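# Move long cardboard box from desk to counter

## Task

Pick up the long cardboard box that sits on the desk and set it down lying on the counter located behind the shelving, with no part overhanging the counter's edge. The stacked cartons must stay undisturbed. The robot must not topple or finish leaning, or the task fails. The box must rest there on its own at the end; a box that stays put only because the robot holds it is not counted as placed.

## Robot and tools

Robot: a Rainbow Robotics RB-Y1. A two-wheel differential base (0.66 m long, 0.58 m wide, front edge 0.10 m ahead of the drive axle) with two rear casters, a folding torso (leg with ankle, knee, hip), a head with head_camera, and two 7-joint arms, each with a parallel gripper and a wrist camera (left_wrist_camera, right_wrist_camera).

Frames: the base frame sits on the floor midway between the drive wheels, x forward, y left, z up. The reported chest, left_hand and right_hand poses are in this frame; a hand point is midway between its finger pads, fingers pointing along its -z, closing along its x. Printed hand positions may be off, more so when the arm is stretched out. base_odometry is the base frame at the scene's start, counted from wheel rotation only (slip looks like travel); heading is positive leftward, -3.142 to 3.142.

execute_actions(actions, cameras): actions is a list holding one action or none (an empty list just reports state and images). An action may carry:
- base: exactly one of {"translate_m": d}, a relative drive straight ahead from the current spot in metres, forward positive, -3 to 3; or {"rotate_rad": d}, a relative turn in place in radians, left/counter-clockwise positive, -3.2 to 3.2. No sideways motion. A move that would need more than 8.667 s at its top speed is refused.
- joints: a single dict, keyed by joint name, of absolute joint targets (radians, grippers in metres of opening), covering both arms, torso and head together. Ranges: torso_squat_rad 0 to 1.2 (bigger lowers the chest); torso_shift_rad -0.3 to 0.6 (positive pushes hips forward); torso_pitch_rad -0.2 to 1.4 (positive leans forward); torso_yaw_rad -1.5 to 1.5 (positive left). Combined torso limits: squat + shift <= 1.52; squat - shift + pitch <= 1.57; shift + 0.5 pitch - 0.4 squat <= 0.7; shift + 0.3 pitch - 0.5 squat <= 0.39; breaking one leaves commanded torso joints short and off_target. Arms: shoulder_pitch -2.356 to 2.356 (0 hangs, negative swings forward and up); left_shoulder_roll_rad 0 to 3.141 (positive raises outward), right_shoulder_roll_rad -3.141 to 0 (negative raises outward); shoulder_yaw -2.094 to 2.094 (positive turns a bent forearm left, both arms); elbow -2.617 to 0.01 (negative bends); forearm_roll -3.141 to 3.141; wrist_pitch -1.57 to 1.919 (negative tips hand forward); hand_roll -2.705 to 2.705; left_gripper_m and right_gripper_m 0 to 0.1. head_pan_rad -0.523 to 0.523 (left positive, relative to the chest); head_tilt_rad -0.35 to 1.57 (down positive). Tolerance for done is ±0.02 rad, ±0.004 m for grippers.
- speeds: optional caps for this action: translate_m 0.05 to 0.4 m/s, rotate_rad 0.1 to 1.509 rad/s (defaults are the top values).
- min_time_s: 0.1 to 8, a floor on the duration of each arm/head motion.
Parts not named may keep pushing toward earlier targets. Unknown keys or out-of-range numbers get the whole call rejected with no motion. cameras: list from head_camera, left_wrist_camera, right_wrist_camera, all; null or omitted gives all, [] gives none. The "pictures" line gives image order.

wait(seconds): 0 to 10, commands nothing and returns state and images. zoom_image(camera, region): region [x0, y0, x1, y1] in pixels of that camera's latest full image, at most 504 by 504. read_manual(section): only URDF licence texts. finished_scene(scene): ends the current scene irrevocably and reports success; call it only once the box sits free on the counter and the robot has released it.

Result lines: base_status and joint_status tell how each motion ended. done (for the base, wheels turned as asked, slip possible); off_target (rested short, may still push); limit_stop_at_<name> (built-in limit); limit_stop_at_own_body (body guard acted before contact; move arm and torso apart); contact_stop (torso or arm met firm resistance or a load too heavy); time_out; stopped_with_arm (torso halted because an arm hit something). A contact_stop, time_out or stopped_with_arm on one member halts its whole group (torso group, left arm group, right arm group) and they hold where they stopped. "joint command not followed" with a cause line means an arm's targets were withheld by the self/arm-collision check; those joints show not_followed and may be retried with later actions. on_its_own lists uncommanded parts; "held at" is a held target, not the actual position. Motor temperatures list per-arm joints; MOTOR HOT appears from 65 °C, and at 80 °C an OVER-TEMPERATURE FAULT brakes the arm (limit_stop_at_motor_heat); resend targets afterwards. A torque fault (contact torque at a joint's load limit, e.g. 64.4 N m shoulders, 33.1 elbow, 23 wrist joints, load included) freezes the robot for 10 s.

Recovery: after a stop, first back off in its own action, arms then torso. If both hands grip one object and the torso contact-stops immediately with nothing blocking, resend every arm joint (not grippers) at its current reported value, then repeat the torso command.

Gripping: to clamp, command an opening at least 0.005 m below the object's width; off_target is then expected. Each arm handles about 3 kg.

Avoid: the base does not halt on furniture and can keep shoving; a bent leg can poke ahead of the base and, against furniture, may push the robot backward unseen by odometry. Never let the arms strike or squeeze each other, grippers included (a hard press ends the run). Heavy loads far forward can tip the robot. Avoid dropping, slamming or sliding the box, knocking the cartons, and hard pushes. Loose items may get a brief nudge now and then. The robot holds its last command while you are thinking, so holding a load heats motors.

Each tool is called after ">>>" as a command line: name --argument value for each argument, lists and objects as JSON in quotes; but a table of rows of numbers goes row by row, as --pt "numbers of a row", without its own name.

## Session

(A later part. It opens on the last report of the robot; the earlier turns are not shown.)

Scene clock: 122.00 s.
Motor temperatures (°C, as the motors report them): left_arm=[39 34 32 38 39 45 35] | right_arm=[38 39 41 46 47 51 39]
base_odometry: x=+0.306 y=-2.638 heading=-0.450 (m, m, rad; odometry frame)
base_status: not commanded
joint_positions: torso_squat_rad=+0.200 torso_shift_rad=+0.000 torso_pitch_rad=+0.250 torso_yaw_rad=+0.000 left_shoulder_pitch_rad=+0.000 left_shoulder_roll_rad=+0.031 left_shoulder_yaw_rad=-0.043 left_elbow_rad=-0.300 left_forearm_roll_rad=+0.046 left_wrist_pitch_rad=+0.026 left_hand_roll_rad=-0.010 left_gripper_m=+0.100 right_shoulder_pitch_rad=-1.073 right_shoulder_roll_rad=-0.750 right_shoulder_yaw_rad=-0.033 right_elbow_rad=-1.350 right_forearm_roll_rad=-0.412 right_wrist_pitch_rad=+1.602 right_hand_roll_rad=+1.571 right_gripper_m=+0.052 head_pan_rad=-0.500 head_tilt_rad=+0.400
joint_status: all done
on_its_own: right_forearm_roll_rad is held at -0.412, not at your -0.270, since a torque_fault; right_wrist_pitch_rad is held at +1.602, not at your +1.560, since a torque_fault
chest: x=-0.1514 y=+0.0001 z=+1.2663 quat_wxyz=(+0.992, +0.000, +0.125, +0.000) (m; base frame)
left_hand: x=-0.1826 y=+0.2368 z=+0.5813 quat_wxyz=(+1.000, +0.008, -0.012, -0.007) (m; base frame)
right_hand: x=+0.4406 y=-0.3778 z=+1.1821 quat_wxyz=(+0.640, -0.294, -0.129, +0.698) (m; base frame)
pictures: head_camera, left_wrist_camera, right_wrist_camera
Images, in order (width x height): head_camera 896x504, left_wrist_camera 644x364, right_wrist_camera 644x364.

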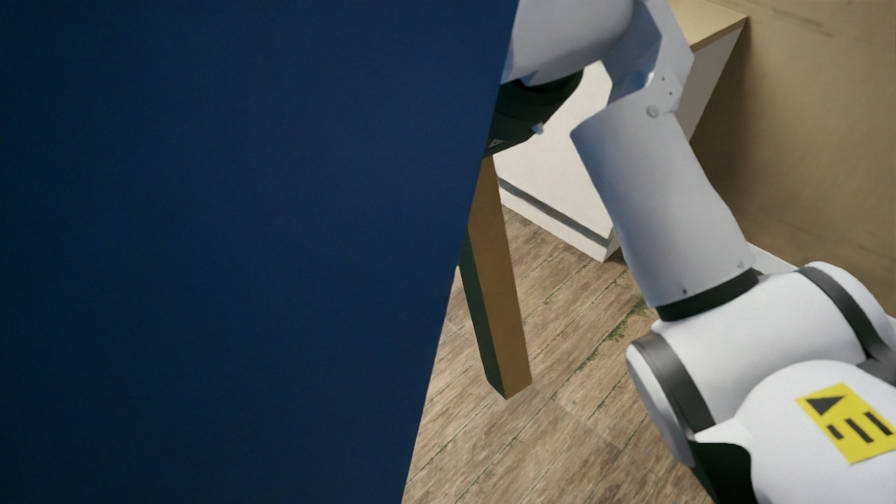

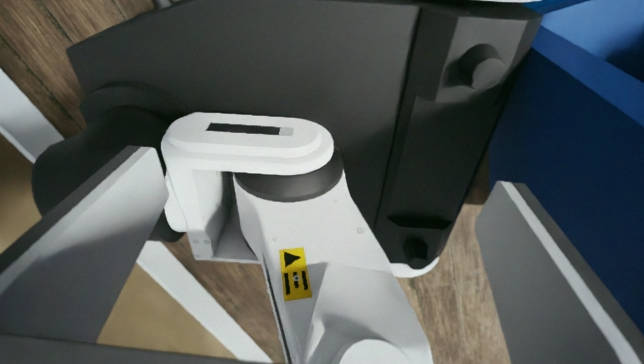

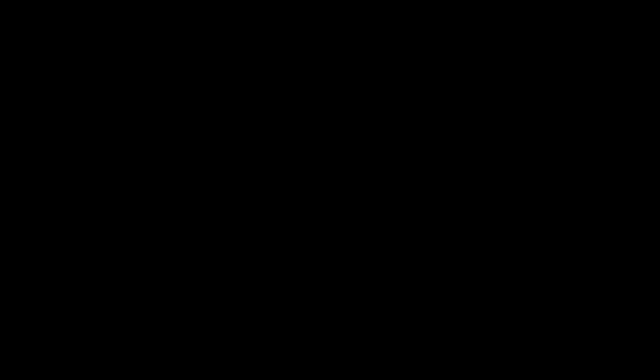

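>>> execute_actions --actions '[{"base":{"translate_m":-0.07},"joints":{"torso_yaw_rad":-0.3}}]' --cameras '[]'

>>> execute_actions --actions '[{"base":{"rotate_rad":-0.4},"speeds":{"rotate_rad":0.3}}]'

Scene clock: 123.60 s.
Motor temperatures (°C, as the motors report them): left_arm=[39 34 32 38 39 45 35] | right_arm=[38 39 41 46 47 51 39]
base_odometry: x=+0.243 y=-2.608 heading=-0.449 (m, m, rad; odometry frame)
base_status: done
joint_positions: torso_squat_rad=+0.200 torso_shift_rad=+0.000 torso_pitch_rad=+0.250 torso_yaw_rad=-0.300 left_shoulder_pitch_rad=+0.000 left_shoulder_roll_rad=+0.031 left_shoulder_yaw_rad=-0.043 left_elbow_rad=-0.300 left_forearm_roll_rad=+0.046 left_wrist_pitch_rad=+0.026 left_hand_roll_rad=-0.010 left_gripper_m=+0.100 right_shoulder_pitch_rad=-1.074 right_shoulder_roll_rad=-0.750 right_shoulder_yaw_rad=-0.033 right_elbow_rad=-1.350 right_forearm_roll_rad=-0.412 right_wrist_pitch_rad=+1.602 right_hand_roll_rad=+1.571 right_gripper_m=+0.052 head_pan_rad=-0.500 head_tilt_rad=+0.400
joint_status: all done
on_its_own: right_forearm_roll_rad is held at -0.412, not at your -0.270, since a torque_fault; right_wrist_pitch_rad is held at +1.602, not at your +1.560, since a torque_fault
chest: x=-0.1515 y=+0.0001 z=+1.2664 quat_wxyz=(+0.981, -0.019, +0.123, -0.148) (m; base frame)
left_hand: x=-0.1209 y=+0.1852 z=+0.5655 quat_wxyz=(+0.988, -0.030, -0.013, -0.151) (m; base frame)
right_hand: x=+0.3067 y=-0.5365 z=+1.2167 quat_wxyz=(+0.723, -0.333, -0.059, +0.602) (m; base frame)
pictures: none
No camera images: the call's "cameras" was empty. Leave "cameras" out to get every camera's image.

Scene clock: 128.03 s.
Motor temperatures (°C, as the motors report them): left_arm=[39 34 32 38 39 45 35] | right_arm=[38 39 41 45 47 50 39]
base_odometry: x=+0.242 y=-2.607 heading=-0.840 (m, m, rad; odometry frame)
base_status: rotate_rad time_out (by the wheels' count: -0.391 of -0.400)
joint_positions: torso_squat_rad=+0.200 torso_shift_rad=+0.000 torso_pitch_rad=+0.250 torso_yaw_rad=-0.300 left_shoulder_pitch_rad=+0.000 left_shoulder_roll_rad=+0.030 left_shoulder_yaw_rad=-0.043 left_elbow_rad=-0.300 left_forearm_roll_rad=+0.046 left_wrist_pitch_rad=+0.026 left_hand_roll_rad=-0.010 left_gripper_m=+0.100 right_shoulder_pitch_rad=-1.074 right_shoulder_roll_rad=-0.750 right_shoulder_yaw_rad=-0.033 right_elbow_rad=-1.350 right_forearm_roll_rad=-0.412 right_wrist_pitch_rad=+1.602 right_hand_roll_rad=+1.571 right_gripper_m=+0.052 head_pan_rad=-0.500 head_tilt_rad=+0.400
joint_status: not commanded
on_its_own: right_forearm_roll_rad is held at -0.412, not at your -0.270, since a torque_fault; right_wrist_pitch_rad is held at +1.602, not at your +1.560, since a torque_fault
chest: x=-0.1515 y=+0.0002 z=+1.2664 quat_wxyz=(+0.981, -0.019, +0.123, -0.148) (m; base frame)
left_hand: x=-0.1210 y=+0.1851 z=+0.5655 quat_wxyz=(+0.988, -0.030, -0.013, -0.151) (m; base frame)
right_hand: x=+0.3069 y=-0.5363 z=+1.2168 quat_wxyz=(+0.723, -0.334, -0.059, +0.602) (m; base frame)
pictures: head_camera, left_wrist_camera, right_wrist_camera
Images, in order (width x height): head_camera 896x504, left_wrist_camera 644x364, right_wrist_camera 644x364.

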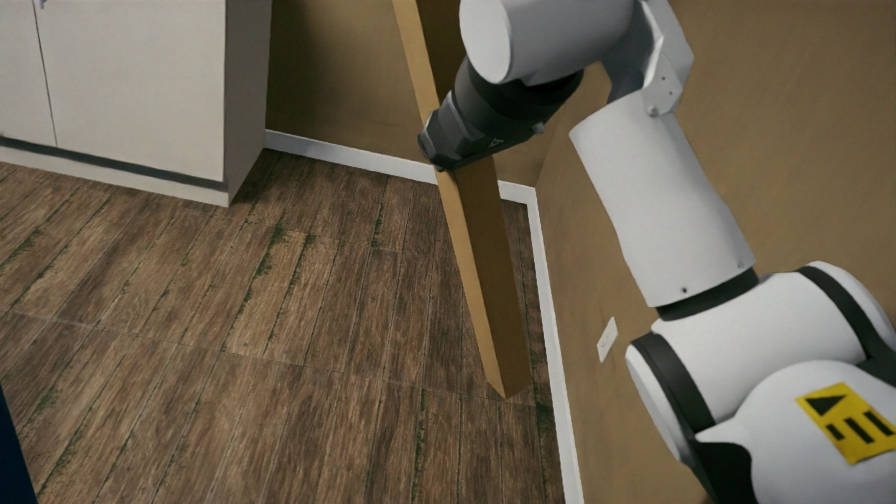

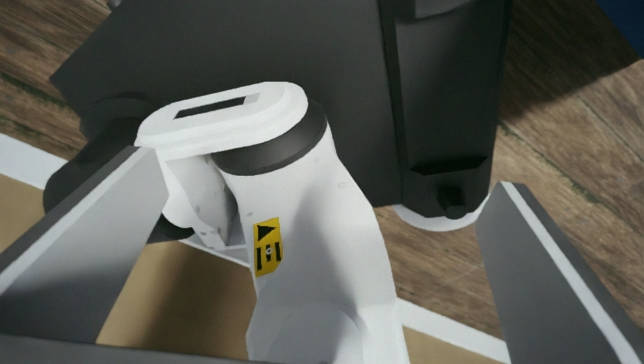

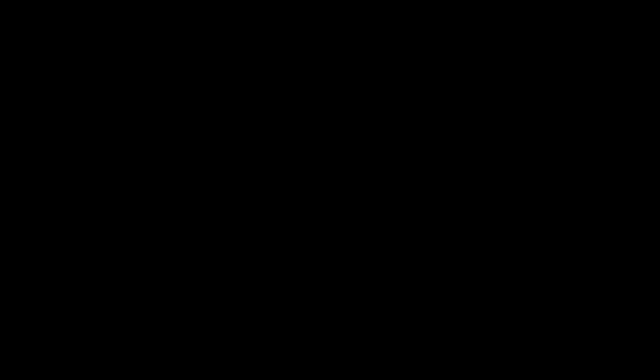

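>>> execute_actions --actions '[{"joints":{"torso_yaw_rad":0.0,"head_pan_rad":0,"head_tilt_rad":0.5,"right_shoulder_roll_rad":-0.6}}]' --cameras '["head_camera","left_wrist_camera"]'

Scene clock: 129.43 s.
Motor temperatures (°C, as the motors report them): left_arm=[39 34 32 38 39 45 35] | right_arm=[38 39 41 45 47 50 39]
base_odometry: x=+0.242 y=-2.607 heading=-0.840 (m, m, rad; odometry frame)
base_status: not commanded
joint_positions: torso_squat_rad=+0.200 torso_shift_rad=+0.000 torso_pitch_rad=+0.250 torso_yaw_rad=+0.000 left_shoulder_pitch_rad=+0.000 left_shoulder_roll_rad=+0.030 left_shoulder_yaw_rad=-0.043 left_elbow_rad=-0.300 left_forearm_roll_rad=+0.046 left_wrist_pitch_rad=+0.026 left_hand_roll_rad=-0.010 left_gripper_m=+0.100 right_shoulder_pitch_rad=-1.074 right_shoulder_roll_rad=-0.600 right_shoulder_yaw_rad=-0.033 right_elbow_rad=-1.350 right_forearm_roll_rad=-0.412 right_wrist_pitch_rad=+1.602 right_hand_roll_rad=+1.571 right_gripper_m=+0.052 head_pan_rad=+0.000 head_tilt_rad=+0.500
joint_status: all done
on_its_own: right_forearm_roll_rad is held at -0.412, not at your -0.270, since a torque_fault; right_wrist_pitch_rad is held at +1.602, not at your +1.560, since a torque_fault
chest: x=-0.1515 y=+0.0002 z=+1.2664 quat_wxyz=(+0.992, +0.000, +0.125, +0.000) (m; base frame)
left_hand: x=-0.1827 y=+0.2368 z=+0.5813 quat_wxyz=(+1.000, +0.008, -0.012, -0.007) (m; base frame)
right_hand: x=+0.4448 y=-0.3005 z=+1.1447 quat_wxyz=(+0.620, -0.239, -0.164, +0.729) (m; base frame)
pictures: head_camera, left_wrist_camera
Images, in order (width x height): head_camera 896x504, left_wrist_camera 644x364.

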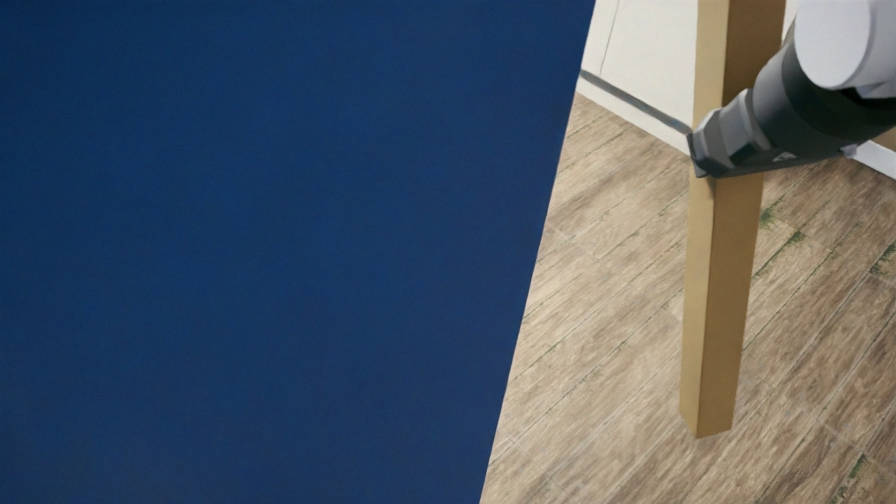

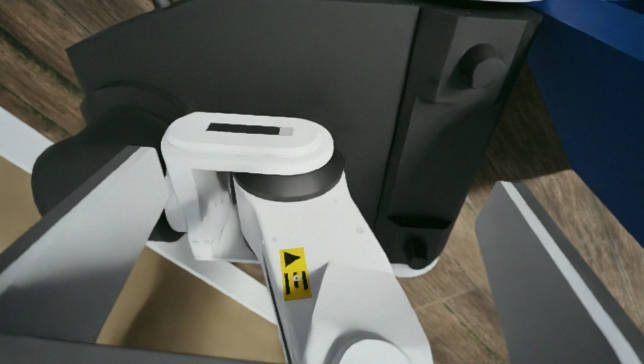

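>>> execute_actions --actions '[{"base":{"rotate_rad":-0.55},"speeds":{"rotate_rad":0.4},"joints":{"torso_yaw_rad":0.3,"head_pan_rad":-0.3},"min_time_s":1.5}]' --cameras '["head_camera","left_wrist_camera"]'

Scene clock: 134.83 s.
Motor temperatures (°C, as the motors report them): left_arm=[39 35 32 38 39 45 35] | right_arm=[38 38 40 45 46 50 39]
base_odometry: x=+0.221 y=-2.575 heading=-1.212 (m, m, rad; odometry frame)
base_status: rotate_rad time_out (by the wheels' count: -0.372 of -0.550)
joint_positions: torso_squat_rad=+0.200 torso_shift_rad=+0.000 torso_pitch_rad=+0.250 torso_yaw_rad=+0.300 left_shoulder_pitch_rad=+0.000 left_shoulder_roll_rad=+0.030 left_shoulder_yaw_rad=-0.043 left_elbow_rad=-0.300 left_forearm_roll_rad=+0.046 left_wrist_pitch_rad=+0.026 left_hand_roll_rad=-0.010 left_gripper_m=+0.100 right_shoulder_pitch_rad=-1.074 right_shoulder_roll_rad=-0.600 right_shoulder_yaw_rad=-0.033 right_elbow_rad=-1.350 right_forearm_roll_rad=-0.412 right_wrist_pitch_rad=+1.602 right_hand_roll_rad=+1.571 right_gripper_m=+0.052 head_pan_rad=-0.300 head_tilt_rad=+0.500
joint_status: all done
on_its_own: right_forearm_roll_rad is held at -0.412, not at your -0.270, since a torque_fault; right_wrist_pitch_rad is held at +1.602, not at your +1.560, since a torque_fault
chest: x=-0.1514 y=+0.0002 z=+1.2664 quat_wxyz=(+0.981, +0.019, +0.123, +0.148) (m; base frame)
left_hand: x=-0.2565 y=+0.2674 z=+0.6001 quat_wxyz=(+0.989, +0.047, -0.010, +0.137) (m; base frame)
right_hand: x=+0.5046 y=-0.1074 z=+1.1294 quat_wxyz=(+0.516, -0.190, -0.224, +0.805) (m; base frame)
pictures: head_camera, left_wrist_camera
Images, in order (width x height): head_camera 896x504, left_wrist_camera 644x364.

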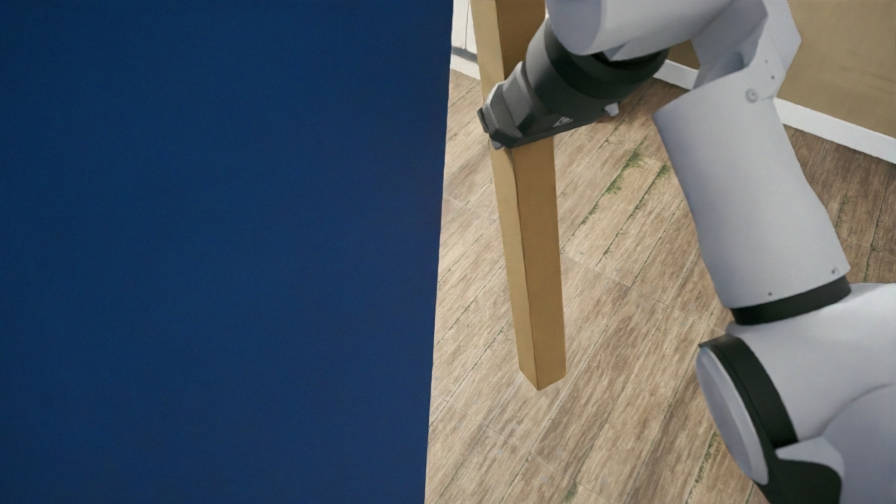

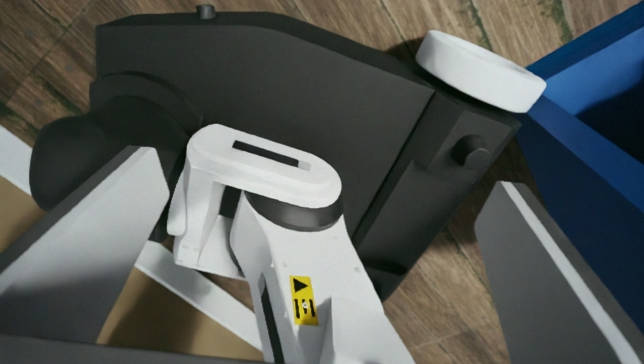

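>>> execute_actions --actions '[{"base":{"translate_m":-0.12},"speeds":{"translate_m":0.1},"joints":{"torso_yaw_rad":-0.2}}]' --cameras '["left_wrist_camera"]'

>>> execute_actions --actions '[{"base":{"rotate_rad":-0.3},"speeds":{"rotate_rad":0.4},"joints":{"torso_yaw_rad":0}}]' --cameras '["head_camera","left_wrist_camera"]'

Scene clock: 136.80 s.
Motor temperatures (°C, as the motors report them): left_arm=[39 35 32 38 39 45 35] | right_arm=[38 38 40 45 46 50 39]
base_odometry: x=+0.179 y=-2.463 heading=-1.214 (m, m, rad; odometry frame)
base_status: done
joint_positions: torso_squat_rad=+0.200 torso_shift_rad=+0.000 torso_pitch_rad=+0.250 torso_yaw_rad=-0.200 left_shoulder_pitch_rad=+0.000 left_shoulder_roll_rad=+0.030 left_shoulder_yaw_rad=-0.043 left_elbow_rad=-0.300 left_forearm_roll_rad=+0.046 left_wrist_pitch_rad=+0.026 left_hand_roll_rad=-0.010 left_gripper_m=+0.100 right_shoulder_pitch_rad=-1.074 right_shoulder_roll_rad=-0.600 right_shoulder_yaw_rad=-0.033 right_elbow_rad=-1.350 right_forearm_roll_rad=-0.412 right_wrist_pitch_rad=+1.602 right_hand_roll_rad=+1.571 right_gripper_m=+0.052 head_pan_rad=-0.300 head_tilt_rad=+0.500
joint_status: all done
on_its_own: right_forearm_roll_rad is held at -0.412, not at your -0.270, since a torque_fault; right_wrist_pitch_rad is held at +1.602, not at your +1.560, since a torque_fault
chest: x=-0.1516 y=+0.0002 z=+1.2664 quat_wxyz=(+0.987, -0.012, +0.124, -0.099) (m; base frame)
left_hand: x=-0.1398 y=+0.2044 z=+0.5703 quat_wxyz=(+0.994, -0.018, -0.013, -0.103) (m; base frame)
right_hand: x=+0.3751 y=-0.4153 z=+1.1626 quat_wxyz=(+0.681, -0.270, -0.122, +0.669) (m; base frame)
pictures: left_wrist_camera
Images, in order (width x height): left_wrist_camera 644x364.

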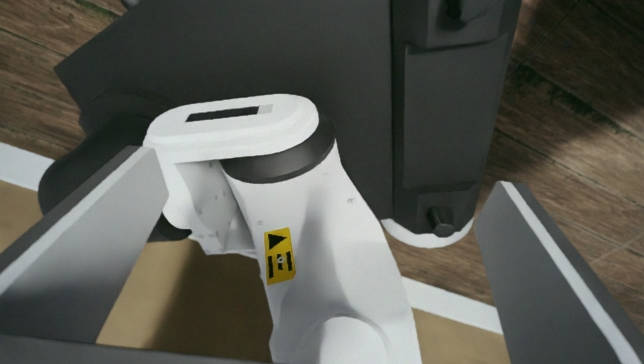

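Scene clock: 138.70 s.
Motor temperatures (°C, as the motors report them): left_arm=[39 35 32 38 39 45 35] | right_arm=[38 38 40 44 46 50 39]
base_odometry: x=+0.179 y=-2.463 heading=-1.513 (m, m, rad; odometry frame)
base_status: done
joint_positions: torso_squat_rad=+0.200 torso_shift_rad=+0.000 torso_pitch_rad=+0.250 torso_yaw_rad=+0.000 left_shoulder_pitch_rad=+0.000 left_shoulder_roll_rad=+0.030 left_shoulder_yaw_rad=-0.043 left_elbow_rad=-0.300 left_forearm_roll_rad=+0.046 left_wrist_pitch_rad=+0.026 left_hand_roll_rad=-0.010 left_gripper_m=+0.100 right_shoulder_pitch_rad=-1.074 right_shoulder_roll_rad=-0.600 right_shoulder_yaw_rad=-0.033 right_elbow_rad=-1.350 right_forearm_roll_rad=-0.412 right_wrist_pitch_rad=+1.602 right_hand_roll_rad=+1.571 right_gripper_m=+0.052 head_pan_rad=-0.300 head_tilt_rad=+0.500
joint_status: all done
on_its_own: right_forearm_roll_rad is held at -0.412, not at your -0.270, since a torque_fault; right_wrist_pitch_rad is held at +1.602, not at your +1.560, since a torque_fault
chest: x=-0.1515 y=+0.0001 z=+1.2664 quat_wxyz=(+0.992, +0.000, +0.125, +0.000) (m; base frame)
left_hand: x=-0.1827 y=+0.2368 z=+0.5813 quat_wxyz=(+1.000, +0.008, -0.012, -0.007) (m; base frame)
right_hand: x=+0.4448 y=-0.3004 z=+1.1447 quat_wxyz=(+0.620, -0.239, -0.164, +0.729) (m; base frame)
pictures: head_camera, left_wrist_camera
Images, in order (width x height): head_camera 896x504, left_wrist_camera 644x364.

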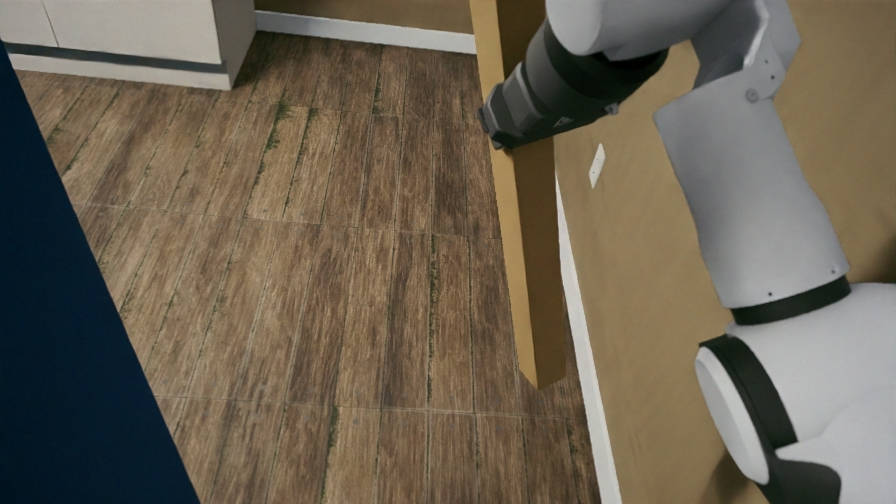

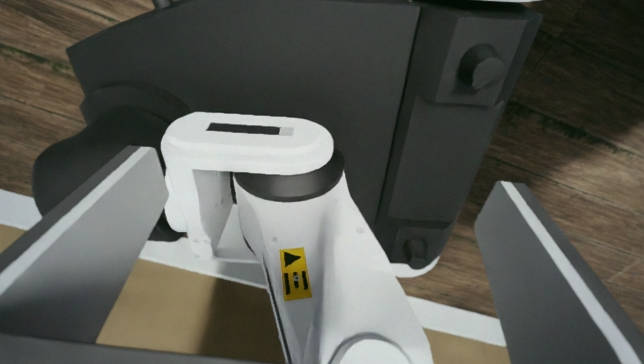

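>>> execute_actions --actions '[{"base":{"rotate_rad":-0.25},"speeds":{"rotate_rad":0.4},"joints":{"torso_yaw_rad":0.3,"right_shoulder_roll_rad":-0.4}}]' --cameras '["head_camera","left_wrist_camera"]'

Scene clock: 140.53 s.
Motor temperatures (°C, as the motors report them): left_arm=[39 35 32 38 39 45 35] | right_arm=[38 38 40 44 46 50 39]
base_odometry: x=+0.179 y=-2.462 heading=-1.762 (m, m, rad; odometry frame)
base_status: done
joint_positions: torso_squat_rad=+0.200 torso_shift_rad=+0.000 torso_pitch_rad=+0.250 torso_yaw_rad=+0.300 left_shoulder_pitch_rad=+0.000 left_shoulder_roll_rad=+0.030 left_shoulder_yaw_rad=-0.043 left_elbow_rad=-0.300 left_forearm_roll_rad=+0.046 left_wrist_pitch_rad=+0.026 left_hand_roll_rad=-0.010 left_gripper_m=+0.100 right_shoulder_pitch_rad=-1.074 right_shoulder_roll_rad=-0.400 right_shoulder_yaw_rad=-0.033 right_elbow_rad=-1.350 right_forearm_roll_rad=-0.412 right_wrist_pitch_rad=+1.602 right_hand_roll_rad=+1.571 right_gripper_m=+0.052 head_pan_rad=-0.300 head_tilt_rad=+0.500
joint_status: all done
on_its_own: right_forearm_roll_rad is held at -0.412, not at your -0.270, since a torque_fault; right_wrist_pitch_rad is held at +1.602, not at your +1.560, since a torque_fault
chest: x=-0.1515 y=+0.0002 z=+1.2664 quat_wxyz=(+0.981, +0.019, +0.123, +0.148) (m; base frame)
left_hand: x=-0.2565 y=+0.2674 z=+0.6001 quat_wxyz=(+0.989, +0.047, -0.010, +0.137) (m; base frame)
right_hand: x=+0.4643 y=-0.0046 z=+1.0992 quat_wxyz=(+0.477, -0.110, -0.259, +0.833) (m; base frame)
pictures: head_camera, left_wrist_camera
Images, in order (width x height): head_camera 896x504, left_wrist_camera 644x364.

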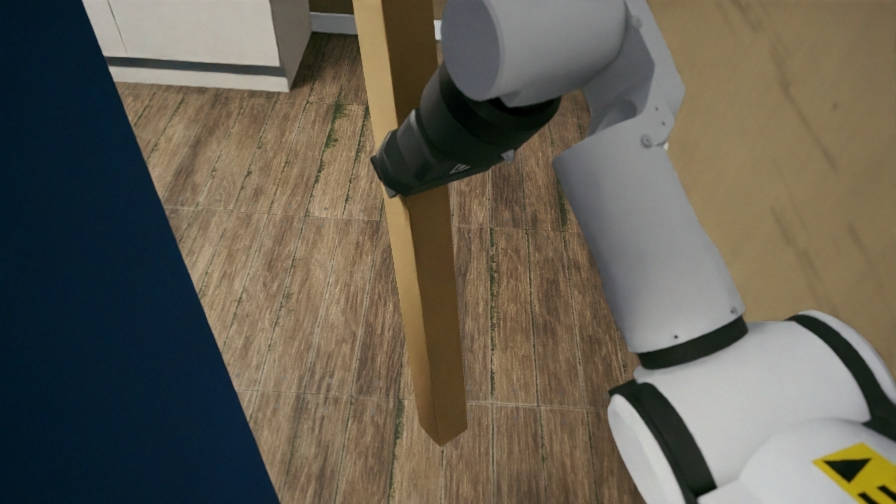

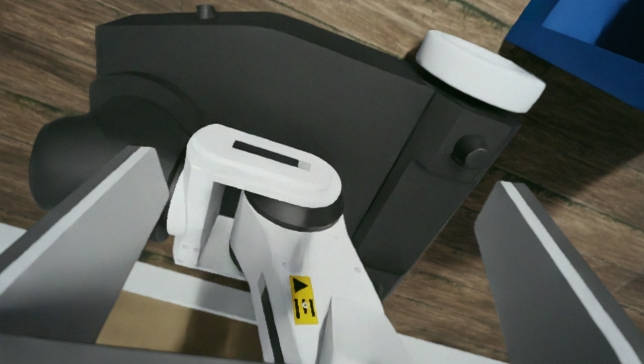

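>>> execute_actions --actions '[{"base":{"rotate_rad":-0.15},"speeds":{"rotate_rad":0.4}}]' --cameras '[]'

>>> execute_actions --actions '[{"base":{"translate_m":0.25},"speeds":{"translate_m":0.12}}]' --cameras '["head_camera","left_wrist_camera"]'

Scene clock: 142.20 s.
Motor temperatures (°C, as the motors report them): left_arm=[39 35 32 38 39 45 35] | right_arm=[38 38 40 44 46 50 39]
base_odometry: x=+0.179 y=-2.462 heading=-1.912 (m, m, rad; odometry frame)
base_status: done
joint_positions: torso_squat_rad=+0.200 torso_shift_rad=+0.000 torso_pitch_rad=+0.250 torso_yaw_rad=+0.300 left_shoulder_pitch_rad=+0.000 left_shoulder_roll_rad=+0.030 left_shoulder_yaw_rad=-0.043 left_elbow_rad=-0.300 left_forearm_roll_rad=+0.046 left_wrist_pitch_rad=+0.026 left_hand_roll_rad=-0.010 left_gripper_m=+0.100 right_shoulder_pitch_rad=-1.074 right_shoulder_roll_rad=-0.400 right_shoulder_yaw_rad=-0.033 right_elbow_rad=-1.350 right_forearm_roll_rad=-0.412 right_wrist_pitch_rad=+1.602 right_hand_roll_rad=+1.571 right_gripper_m=+0.052 head_pan_rad=-0.300 head_tilt_rad=+0.500
joint_status: not commanded
on_its_own: right_forearm_roll_rad is held at -0.412, not at your -0.270, since a torque_fault; right_wrist_pitch_rad is held at +1.602, not at your +1.560, since a torque_fault
chest: x=-0.1515 y=+0.0002 z=+1.2664 quat_wxyz=(+0.981, +0.019, +0.123, +0.148) (m; base frame)
left_hand: x=-0.2565 y=+0.2674 z=+0.6001 quat_wxyz=(+0.989, +0.047, -0.010, +0.137) (m; base frame)
right_hand: x=+0.4643 y=-0.0047 z=+1.0992 quat_wxyz=(+0.477, -0.110, -0.259, +0.833) (m; base frame)
pictures: none
No camera images: the call's "cameras" was empty. Leave "cameras" out to get every camera's image.

Scene clock: 145.17 s.
Motor temperatures (°C, as the motors report them): left_arm=[39 35 32 38 39 45 35] | right_arm=[38 38 40 44 46 49 39]
base_odometry: x=+0.095 y=-2.698 heading=-1.912 (m, m, rad; odometry frame)
base_status: done
joint_positions: torso_squat_rad=+0.200 torso_shift_rad=+0.000 torso_pitch_rad=+0.250 torso_yaw_rad=+0.300 left_shoulder_pitch_rad=+0.000 left_shoulder_roll_rad=+0.030 left_shoulder_yaw_rad=-0.043 left_elbow_rad=-0.300 left_forearm_roll_rad=+0.046 left_wrist_pitch_rad=+0.026 left_hand_roll_rad=-0.010 left_gripper_m=+0.100 right_shoulder_pitch_rad=-1.074 right_shoulder_roll_rad=-0.400 right_shoulder_yaw_rad=-0.033 right_elbow_rad=-1.350 right_forearm_roll_rad=-0.412 right_wrist_pitch_rad=+1.602 right_hand_roll_rad=+1.571 right_gripper_m=+0.052 head_pan_rad=-0.300 head_tilt_rad=+0.500
joint_status: not commanded
on_its_own: right_forearm_roll_rad is held at -0.412, not at your -0.270, since a torque_fault; right_wrist_pitch_rad is held at +1.602, not at your +1.560, since a torque_fault
chest: x=-0.1514 y=+0.0002 z=+1.2664 quat_wxyz=(+0.981, +0.019, +0.123, +0.148) (m; base frame)
left_hand: x=-0.2565 y=+0.2674 z=+0.6001 quat_wxyz=(+0.989, +0.047, -0.010, +0.137) (m; base frame)
right_hand: x=+0.4643 y=-0.0047 z=+1.0991 quat_wxyz=(+0.477, -0.110, -0.259, +0.833) (m; base frame)
pictures: head_camera, left_wrist_camera
Images, in order (width x height): head_camera 896x504, left_wrist_camera 644x364.

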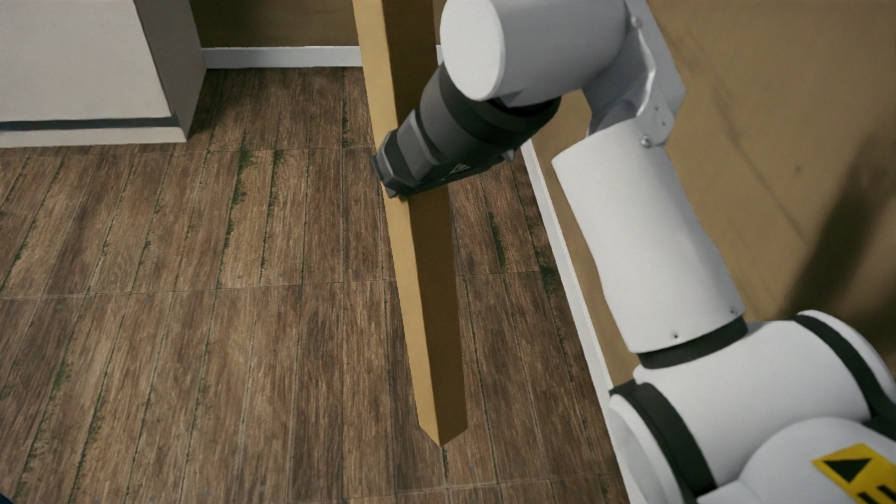

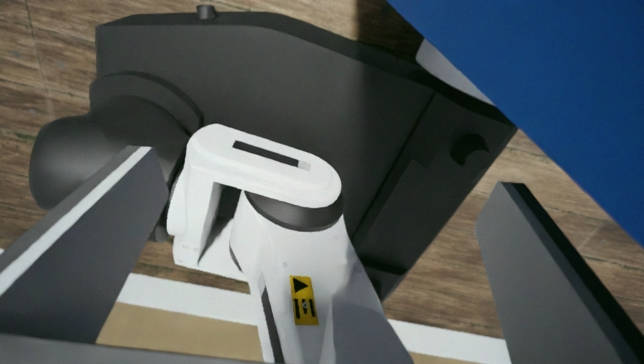

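>>> execute_actions --actions '[{"base":{"rotate_rad":0.1},"speeds":{"rotate_rad":0.4},"joints":{"torso_yaw_rad":0.12,"head_pan_rad":-0.1}}]' --cameras '[]'

>>> execute_actions --actions '[{"base":{"translate_m":0.3},"speeds":{"translate_m":0.12}}]' --cameras '["head_camera","left_wrist_camera"]'

Scene clock: 146.53 s.
Motor temperatures (°C, as the motors report them): left_arm=[39 35 32 38 39 45 35] | right_arm=[38 38 40 44 46 49 39]
base_odometry: x=+0.095 y=-2.698 heading=-1.813 (m, m, rad; odometry frame)
base_status: done
joint_positions: torso_squat_rad=+0.200 torso_shift_rad=+0.000 torso_pitch_rad=+0.250 torso_yaw_rad=+0.120 left_shoulder_pitch_rad=+0.000 left_shoulder_roll_rad=+0.030 left_shoulder_yaw_rad=-0.043 left_elbow_rad=-0.300 left_forearm_roll_rad=+0.046 left_wrist_pitch_rad=+0.026 left_hand_roll_rad=-0.010 left_gripper_m=+0.100 right_shoulder_pitch_rad=-1.074 right_shoulder_roll_rad=-0.400 right_shoulder_yaw_rad=-0.033 right_elbow_rad=-1.350 right_forearm_roll_rad=-0.412 right_wrist_pitch_rad=+1.602 right_hand_roll_rad=+1.571 right_gripper_m=+0.052 head_pan_rad=-0.100 head_tilt_rad=+0.500
joint_status: all done
on_its_own: right_forearm_roll_rad is held at -0.412, not at your -0.270, since a torque_fault; right_wrist_pitch_rad is held at +1.602, not at your +1.560, since a torque_fault
chest: x=-0.1514 y=+0.0001 z=+1.2664 quat_wxyz=(+0.990, +0.008, +0.124, +0.059) (m; base frame)
left_hand: x=-0.2111 y=+0.2518 z=+0.5885 quat_wxyz=(+0.998, +0.024, -0.011, +0.051) (m; base frame)
right_hand: x=+0.4535 y=-0.1189 z=+1.1019 quat_wxyz=(+0.545, -0.143, -0.230, +0.794) (m; base frame)
pictures: none
No camera images: the call's "cameras" was empty. Leave "cameras" out to get every camera's image.

Scene clock: 149.90 s.
Motor temperatures (°C, as the motors report them): left_arm=[39 35 32 38 39 45 35] | right_arm=[38 37 40 44 46 49 39]
base_odometry: x=+0.023 y=-2.989 heading=-1.813 (m, m, rad; odometry frame)
base_status: done
joint_positions: torso_squat_rad=+0.200 torso_shift_rad=+0.000 torso_pitch_rad=+0.250 torso_yaw_rad=+0.120 left_shoulder_pitch_rad=+0.000 left_shoulder_roll_rad=+0.030 left_shoulder_yaw_rad=-0.043 left_elbow_rad=-0.300 left_forearm_roll_rad=+0.046 left_wrist_pitch_rad=+0.026 left_hand_roll_rad=-0.010 left_gripper_m=+0.100 right_shoulder_pitch_rad=-1.074 right_shoulder_roll_rad=-0.400 right_shoulder_yaw_rad=-0.033 right_elbow_rad=-1.350 right_forearm_roll_rad=-0.412 right_wrist_pitch_rad=+1.602 right_hand_roll_rad=+1.571 right_gripper_m=+0.052 head_pan_rad=-0.100 head_tilt_rad=+0.500
joint_status: not commanded
on_its_own: right_forearm_roll_rad is held at -0.412, not at your -0.270, since a torque_fault; right_wrist_pitch_rad is held at +1.602, not at your +1.560, since a torque_fault
chest: x=-0.1514 y=+0.0001 z=+1.2664 quat_wxyz=(+0.990, +0.007, +0.124, +0.059) (m; base frame)
left_hand: x=-0.2111 y=+0.2518 z=+0.5885 quat_wxyz=(+0.998, +0.024, -0.011, +0.051) (m; base frame)
right_hand: x=+0.4535 y=-0.1189 z=+1.1019 quat_wxyz=(+0.545, -0.143, -0.230, +0.794) (m; base frame)
pictures: head_camera, left_wrist_camera
Images, in order (width x height): head_camera 896x504, left_wrist_camera 644x364.

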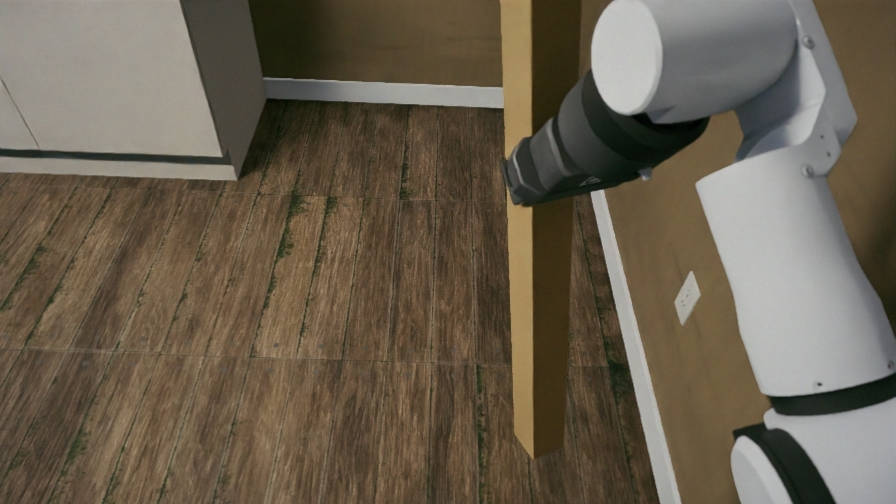

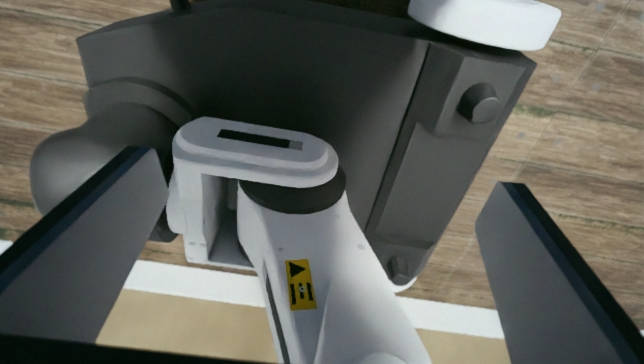

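>>> execute_actions --actions '[{"base":{"translate_m":0.5},"speeds":{"translate_m":0.2},"joints":{"head_pan_rad":0.5,"head_tilt_rad":0.3}}]' --cameras '["head_camera","left_wrist_camera"]'

Scene clock: 153.63 s.
Motor temperatures (°C, as the motors report them): left_arm=[39 35 32 38 39 45 35] | right_arm=[38 37 40 44 45 49 39]
base_odometry: x=-0.096 y=-3.475 heading=-1.812 (m, m, rad; odometry frame)
base_status: done
joint_positions: torso_squat_rad=+0.200 torso_shift_rad=+0.000 torso_pitch_rad=+0.250 torso_yaw_rad=+0.120 left_shoulder_pitch_rad=+0.000 left_shoulder_roll_rad=+0.030 left_shoulder_yaw_rad=-0.043 left_elbow_rad=-0.300 left_forearm_roll_rad=+0.046 left_wrist_pitch_rad=+0.026 left_hand_roll_rad=-0.010 left_gripper_m=+0.100 right_shoulder_pitch_rad=-1.074 right_shoulder_roll_rad=-0.400 right_shoulder_yaw_rad=-0.033 right_elbow_rad=-1.350 right_forearm_roll_rad=-0.412 right_wrist_pitch_rad=+1.602 right_hand_roll_rad=+1.571 right_gripper_m=+0.052 head_pan_rad=+0.500 head_tilt_rad=+0.300
joint_status: all done
on_its_own: right_forearm_roll_rad is held at -0.412, not at your -0.270, since a torque_fault; right_wrist_pitch_rad is held at +1.602, not at your +1.560, since a torque_fault
chest: x=-0.1514 y=+0.0001 z=+1.2664 quat_wxyz=(+0.990, +0.007, +0.124, +0.059) (m; base frame)
left_hand: x=-0.2110 y=+0.2518 z=+0.5885 quat_wxyz=(+0.998, +0.024, -0.011, +0.051) (m; base frame)
right_hand: x=+0.4535 y=-0.1189 z=+1.1019 quat_wxyz=(+0.545, -0.143, -0.230, +0.794) (m; base frame)
pictures: head_camera, left_wrist_camera
Images, in order (width x height): head_camera 896x504, left_wrist_camera 644x364.

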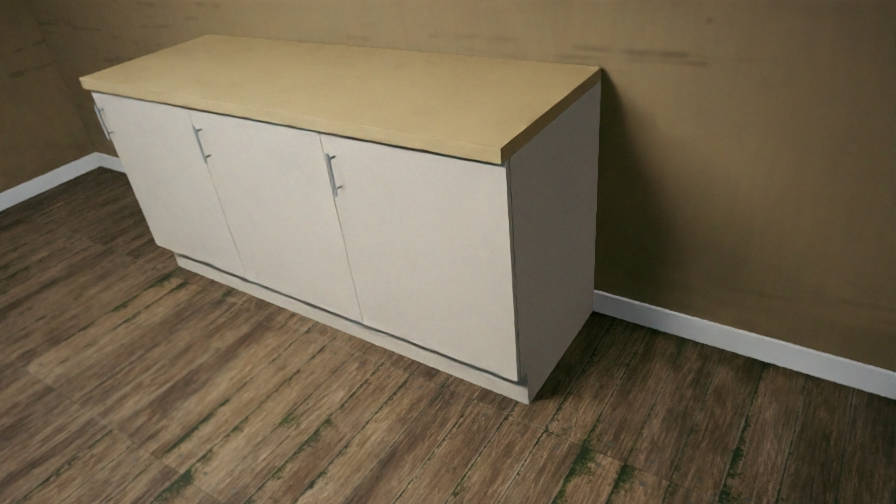

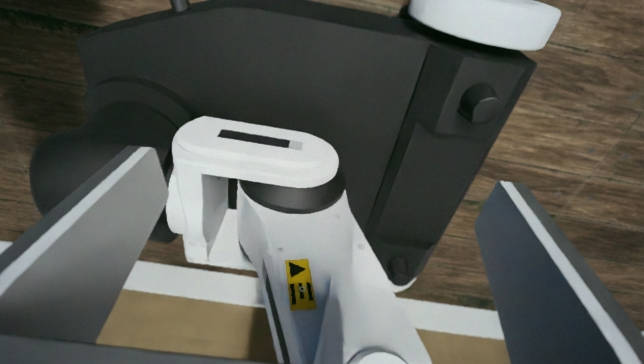

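>>> execute_actions --actions '[{"base":{"rotate_rad":0.2},"speeds":{"rotate_rad":0.4},"joints":{"torso_yaw_rad":0,"head_pan_rad":0,"head_tilt_rad":0.4}}]' --cameras '[]'

>>> execute_actions --actions '[{"base":{"translate_m":0.25}}]' --cameras '[]'

>>> execute_actions --actions '[{"base":{"rotate_rad":0.4},"speeds":{"rotate_rad":0.4}}]' --cameras '[]'

>>> execute_actions --actions '[{"base":{"translate_m":0.25}}]' --cameras '["left_wrist_camera"]'

>>> execute_actions --actions '[{"base":{"rotate_rad":0.85},"speeds":{"rotate_rad":0.5}}]' --cameras '["head_camera","left_wrist_camera"]'

Scene clock: 155.53 s.
Motor temperatures (°C, as the motors report them): left_arm=[39 35 32 38 39 45 35] | right_arm=[38 37 40 43 45 49 39]
base_odometry: x=-0.096 y=-3.475 heading=-1.613 (m, m, rad; odometry frame)
base_status: done
joint_positions: torso_squat_rad=+0.200 torso_shift_rad=+0.000 torso_pitch_rad=+0.250 torso_yaw_rad=+0.000 left_shoulder_pitch_rad=+0.000 left_shoulder_roll_rad=+0.030 left_shoulder_yaw_rad=-0.043 left_elbow_rad=-0.300 left_forearm_roll_rad=+0.046 left_wrist_pitch_rad=+0.026 left_hand_roll_rad=-0.010 left_gripper_m=+0.100 right_shoulder_pitch_rad=-1.074 right_shoulder_roll_rad=-0.400 right_shoulder_yaw_rad=-0.033 right_elbow_rad=-1.350 right_forearm_roll_rad=-0.412 right_wrist_pitch_rad=+1.602 right_hand_roll_rad=+1.571 right_gripper_m=+0.052 head_pan_rad=+0.000 head_tilt_rad=+0.400
joint_status: all done
on_its_own: right_forearm_roll_rad is held at -0.412, not at your -0.270, since a torque_fault; right_wrist_pitch_rad is held at +1.602, not at your +1.560, since a torque_fault
chest: x=-0.1514 y=+0.0001 z=+1.2664 quat_wxyz=(+0.992, +0.000, +0.125, +0.000) (m; base frame)
left_hand: x=-0.1826 y=+0.2368 z=+0.5813 quat_wxyz=(+1.000, +0.008, -0.012, -0.007) (m; base frame)
right_hand: x=+0.4354 y=-0.1931 z=+1.1065 quat_wxyz=(+0.588, -0.164, -0.209, +0.764) (m; base frame)
pictures: none
No camera images: the call's "cameras" was empty. Leave "cameras" out to get every camera's image.

Scene clock: 157.67 s.
Motor temperatures (°C, as the motors report them): left_arm=[39 35 32 38 39 45 35] | right_arm=[38 37 40 43 45 49 39]
base_odometry: x=-0.107 y=-3.725 heading=-1.613 (m, m, rad; odometry frame)
base_status: done
joint_positions: torso_squat_rad=+0.200 torso_shift_rad=+0.000 torso_pitch_rad=+0.250 torso_yaw_rad=+0.000 left_shoulder_pitch_rad=+0.000 left_shoulder_roll_rad=+0.030 left_shoulder_yaw_rad=-0.043 left_elbow_rad=-0.300 left_forearm_roll_rad=+0.046 left_wrist_pitch_rad=+0.026 left_hand_roll_rad=-0.010 left_gripper_m=+0.100 right_shoulder_pitch_rad=-1.074 right_shoulder_roll_rad=-0.400 right_shoulder_yaw_rad=-0.033 right_elbow_rad=-1.350 right_forearm_roll_rad=-0.412 right_wrist_pitch_rad=+1.602 right_hand_roll_rad=+1.571 right_gripper_m=+0.052 head_pan_rad=+0.000 head_tilt_rad=+0.400
joint_status: not commanded
on_its_own: right_forearm_roll_rad is held at -0.412, not at your -0.270, since a torque_fault; right_wrist_pitch_rad is held at +1.602, not at your +1.560, since a torque_fault
chest: x=-0.1514 y=+0.0001 z=+1.2664 quat_wxyz=(+0.992, +0.000, +0.125, +0.000) (m; base frame)
left_hand: x=-0.1826 y=+0.2368 z=+0.5813 quat_wxyz=(+1.000, +0.008, -0.012, -0.007) (m; base frame)
right_hand: x=+0.4354 y=-0.1931 z=+1.1066 quat_wxyz=(+0.588, -0.164, -0.209, +0.764) (m; base frame)
pictures: none
No camera images: the call's "cameras" was empty. Leave "cameras" out to get every camera's image.

Scene clock: 159.80 s.
Motor temperatures (°C, as the motors report them): left_arm=[39 35 32 38 39 45 35] | right_arm=[38 37 40 43 45 49 39]
base_odometry: x=-0.107 y=-3.725 heading=-1.213 (m, m, rad; odometry frame)
base_status: done
joint_positions: torso_squat_rad=+0.200 torso_shift_rad=+0.000 torso_pitch_rad=+0.250 torso_yaw_rad=+0.000 left_shoulder_pitch_rad=+0.000 left_shoulder_roll_rad=+0.030 left_shoulder_yaw_rad=-0.043 left_elbow_rad=-0.300 left_forearm_roll_rad=+0.046 left_wrist_pitch_rad=+0.026 left_hand_roll_rad=-0.010 left_gripper_m=+0.100 right_shoulder_pitch_rad=-1.074 right_shoulder_roll_rad=-0.400 right_shoulder_yaw_rad=-0.033 right_elbow_rad=-1.350 right_forearm_roll_rad=-0.412 right_wrist_pitch_rad=+1.602 right_hand_roll_rad=+1.571 right_gripper_m=+0.052 head_pan_rad=+0.000 head_tilt_rad=+0.400
joint_status: not commanded
on_its_own: right_forearm_roll_rad is held at -0.412, not at your -0.270, since a torque_fault; right_wrist_pitch_rad is held at +1.602, not at your +1.560, since a torque_fault
chest: x=-0.1514 y=+0.0001 z=+1.2664 quat_wxyz=(+0.992, +0.000, +0.125, +0.000) (m; base frame)
left_hand: x=-0.1826 y=+0.2368 z=+0.5813 quat_wxyz=(+1.000, +0.008, -0.012, -0.007) (m; base frame)
right_hand: x=+0.4354 y=-0.1931 z=+1.1066 quat_wxyz=(+0.588, -0.164, -0.209, +0.764) (m; base frame)
pictures: none
No camera images: the call's "cameras" was empty. Leave "cameras" out to get every camera's image.

Scene clock: 161.93 s.
Motor temperatures (°C, as the motors report them): left_arm=[39 35 32 38 39 45 35] | right_arm=[38 37 39 43 45 49 39]
base_odometry: x=-0.019 y=-3.959 heading=-1.213 (m, m, rad; odometry frame)
base_status: done
joint_positions: torso_squat_rad=+0.200 torso_shift_rad=+0.000 torso_pitch_rad=+0.250 torso_yaw_rad=+0.000 left_shoulder_pitch_rad=+0.000 left_shoulder_roll_rad=+0.030 left_shoulder_yaw_rad=-0.043 left_elbow_rad=-0.300 left_forearm_roll_rad=+0.046 left_wrist_pitch_rad=+0.026 left_hand_roll_rad=-0.010 left_gripper_m=+0.100 right_shoulder_pitch_rad=-1.074 right_shoulder_roll_rad=-0.400 right_shoulder_yaw_rad=-0.033 right_elbow_rad=-1.350 right_forearm_roll_rad=-0.412 right_wrist_pitch_rad=+1.602 right_hand_roll_rad=+1.571 right_gripper_m=+0.052 head_pan_rad=+0.000 head_tilt_rad=+0.400
joint_status: not commanded
on_its_own: right_forearm_roll_rad is held at -0.412, not at your -0.270, since a torque_fault; right_wrist_pitch_rad is held at +1.602, not at your +1.560, since a torque_fault
chest: x=-0.1514 y=+0.0001 z=+1.2664 quat_wxyz=(+0.992, +0.000, +0.125, +0.000) (m; base frame)
left_hand: x=-0.1826 y=+0.2368 z=+0.5813 quat_wxyz=(+1.000, +0.008, -0.012, -0.007) (m; base frame)
right_hand: x=+0.4354 y=-0.1931 z=+1.1066 quat_wxyz=(+0.588, -0.164, -0.209, +0.764) (m; base frame)
pictures: left_wrist_camera
Images, in order (width x height): left_wrist_camera 644x364.

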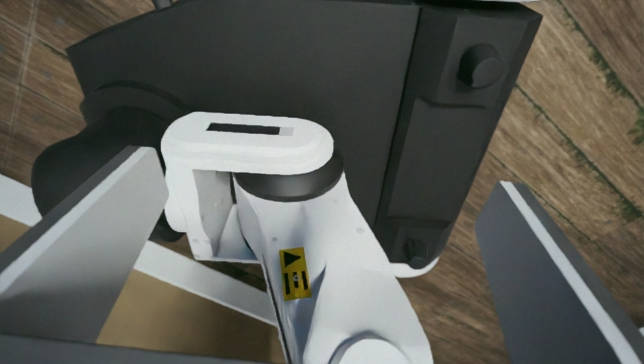

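Scene clock: 164.97 s.
Motor temperatures (°C, as the motors report them): left_arm=[39 35 32 38 39 45 35] | right_arm=[38 37 39 43 45 49 39]
base_odometry: x=-0.019 y=-3.959 heading=-0.363 (m, m, rad; odometry frame)
base_status: done
joint_positions: torso_squat_rad=+0.200 torso_shift_rad=+0.000 torso_pitch_rad=+0.250 torso_yaw_rad=+0.000 left_shoulder_pitch_rad=+0.000 left_shoulder_roll_rad=+0.030 left_shoulder_yaw_rad=-0.043 left_elbow_rad=-0.300 left_forearm_roll_rad=+0.046 left_wrist_pitch_rad=+0.026 left_hand_roll_rad=-0.010 left_gripper_m=+0.100 right_shoulder_pitch_rad=-1.074 right_shoulder_roll_rad=-0.400 right_shoulder_yaw_rad=-0.033 right_elbow_rad=-1.350 right_forearm_roll_rad=-0.412 right_wrist_pitch_rad=+1.602 right_hand_roll_rad=+1.571 right_gripper_m=+0.052 head_pan_rad=+0.000 head_tilt_rad=+0.400
joint_status: not commanded
on_its_own: right_forearm_roll_rad is held at -0.412, not at your -0.270, since a torque_fault; right_wrist_pitch_rad is held at +1.602, not at your +1.560, since a torque_fault
chest: x=-0.1514 y=+0.0002 z=+1.2664 quat_wxyz=(+0.992, +0.000, +0.125, +0.000) (m; base frame)
left_hand: x=-0.1826 y=+0.2368 z=+0.5813 quat_wxyz=(+1.000, +0.008, -0.012, -0.007) (m; base frame)
right_hand: x=+0.4354 y=-0.1931 z=+1.1066 quat_wxyz=(+0.588, -0.164, -0.209, +0.764) (m; base frame)
pictures: head_camera, left_wrist_camera
Images, in order (width x height): head_camera 896x504, left_wrist_camera 644x364.

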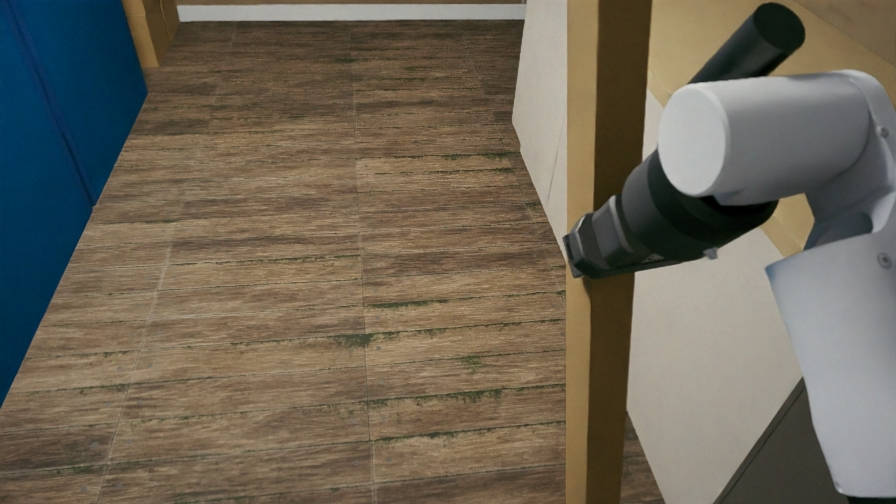

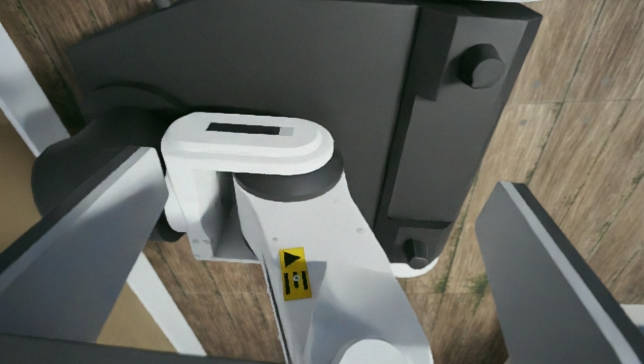

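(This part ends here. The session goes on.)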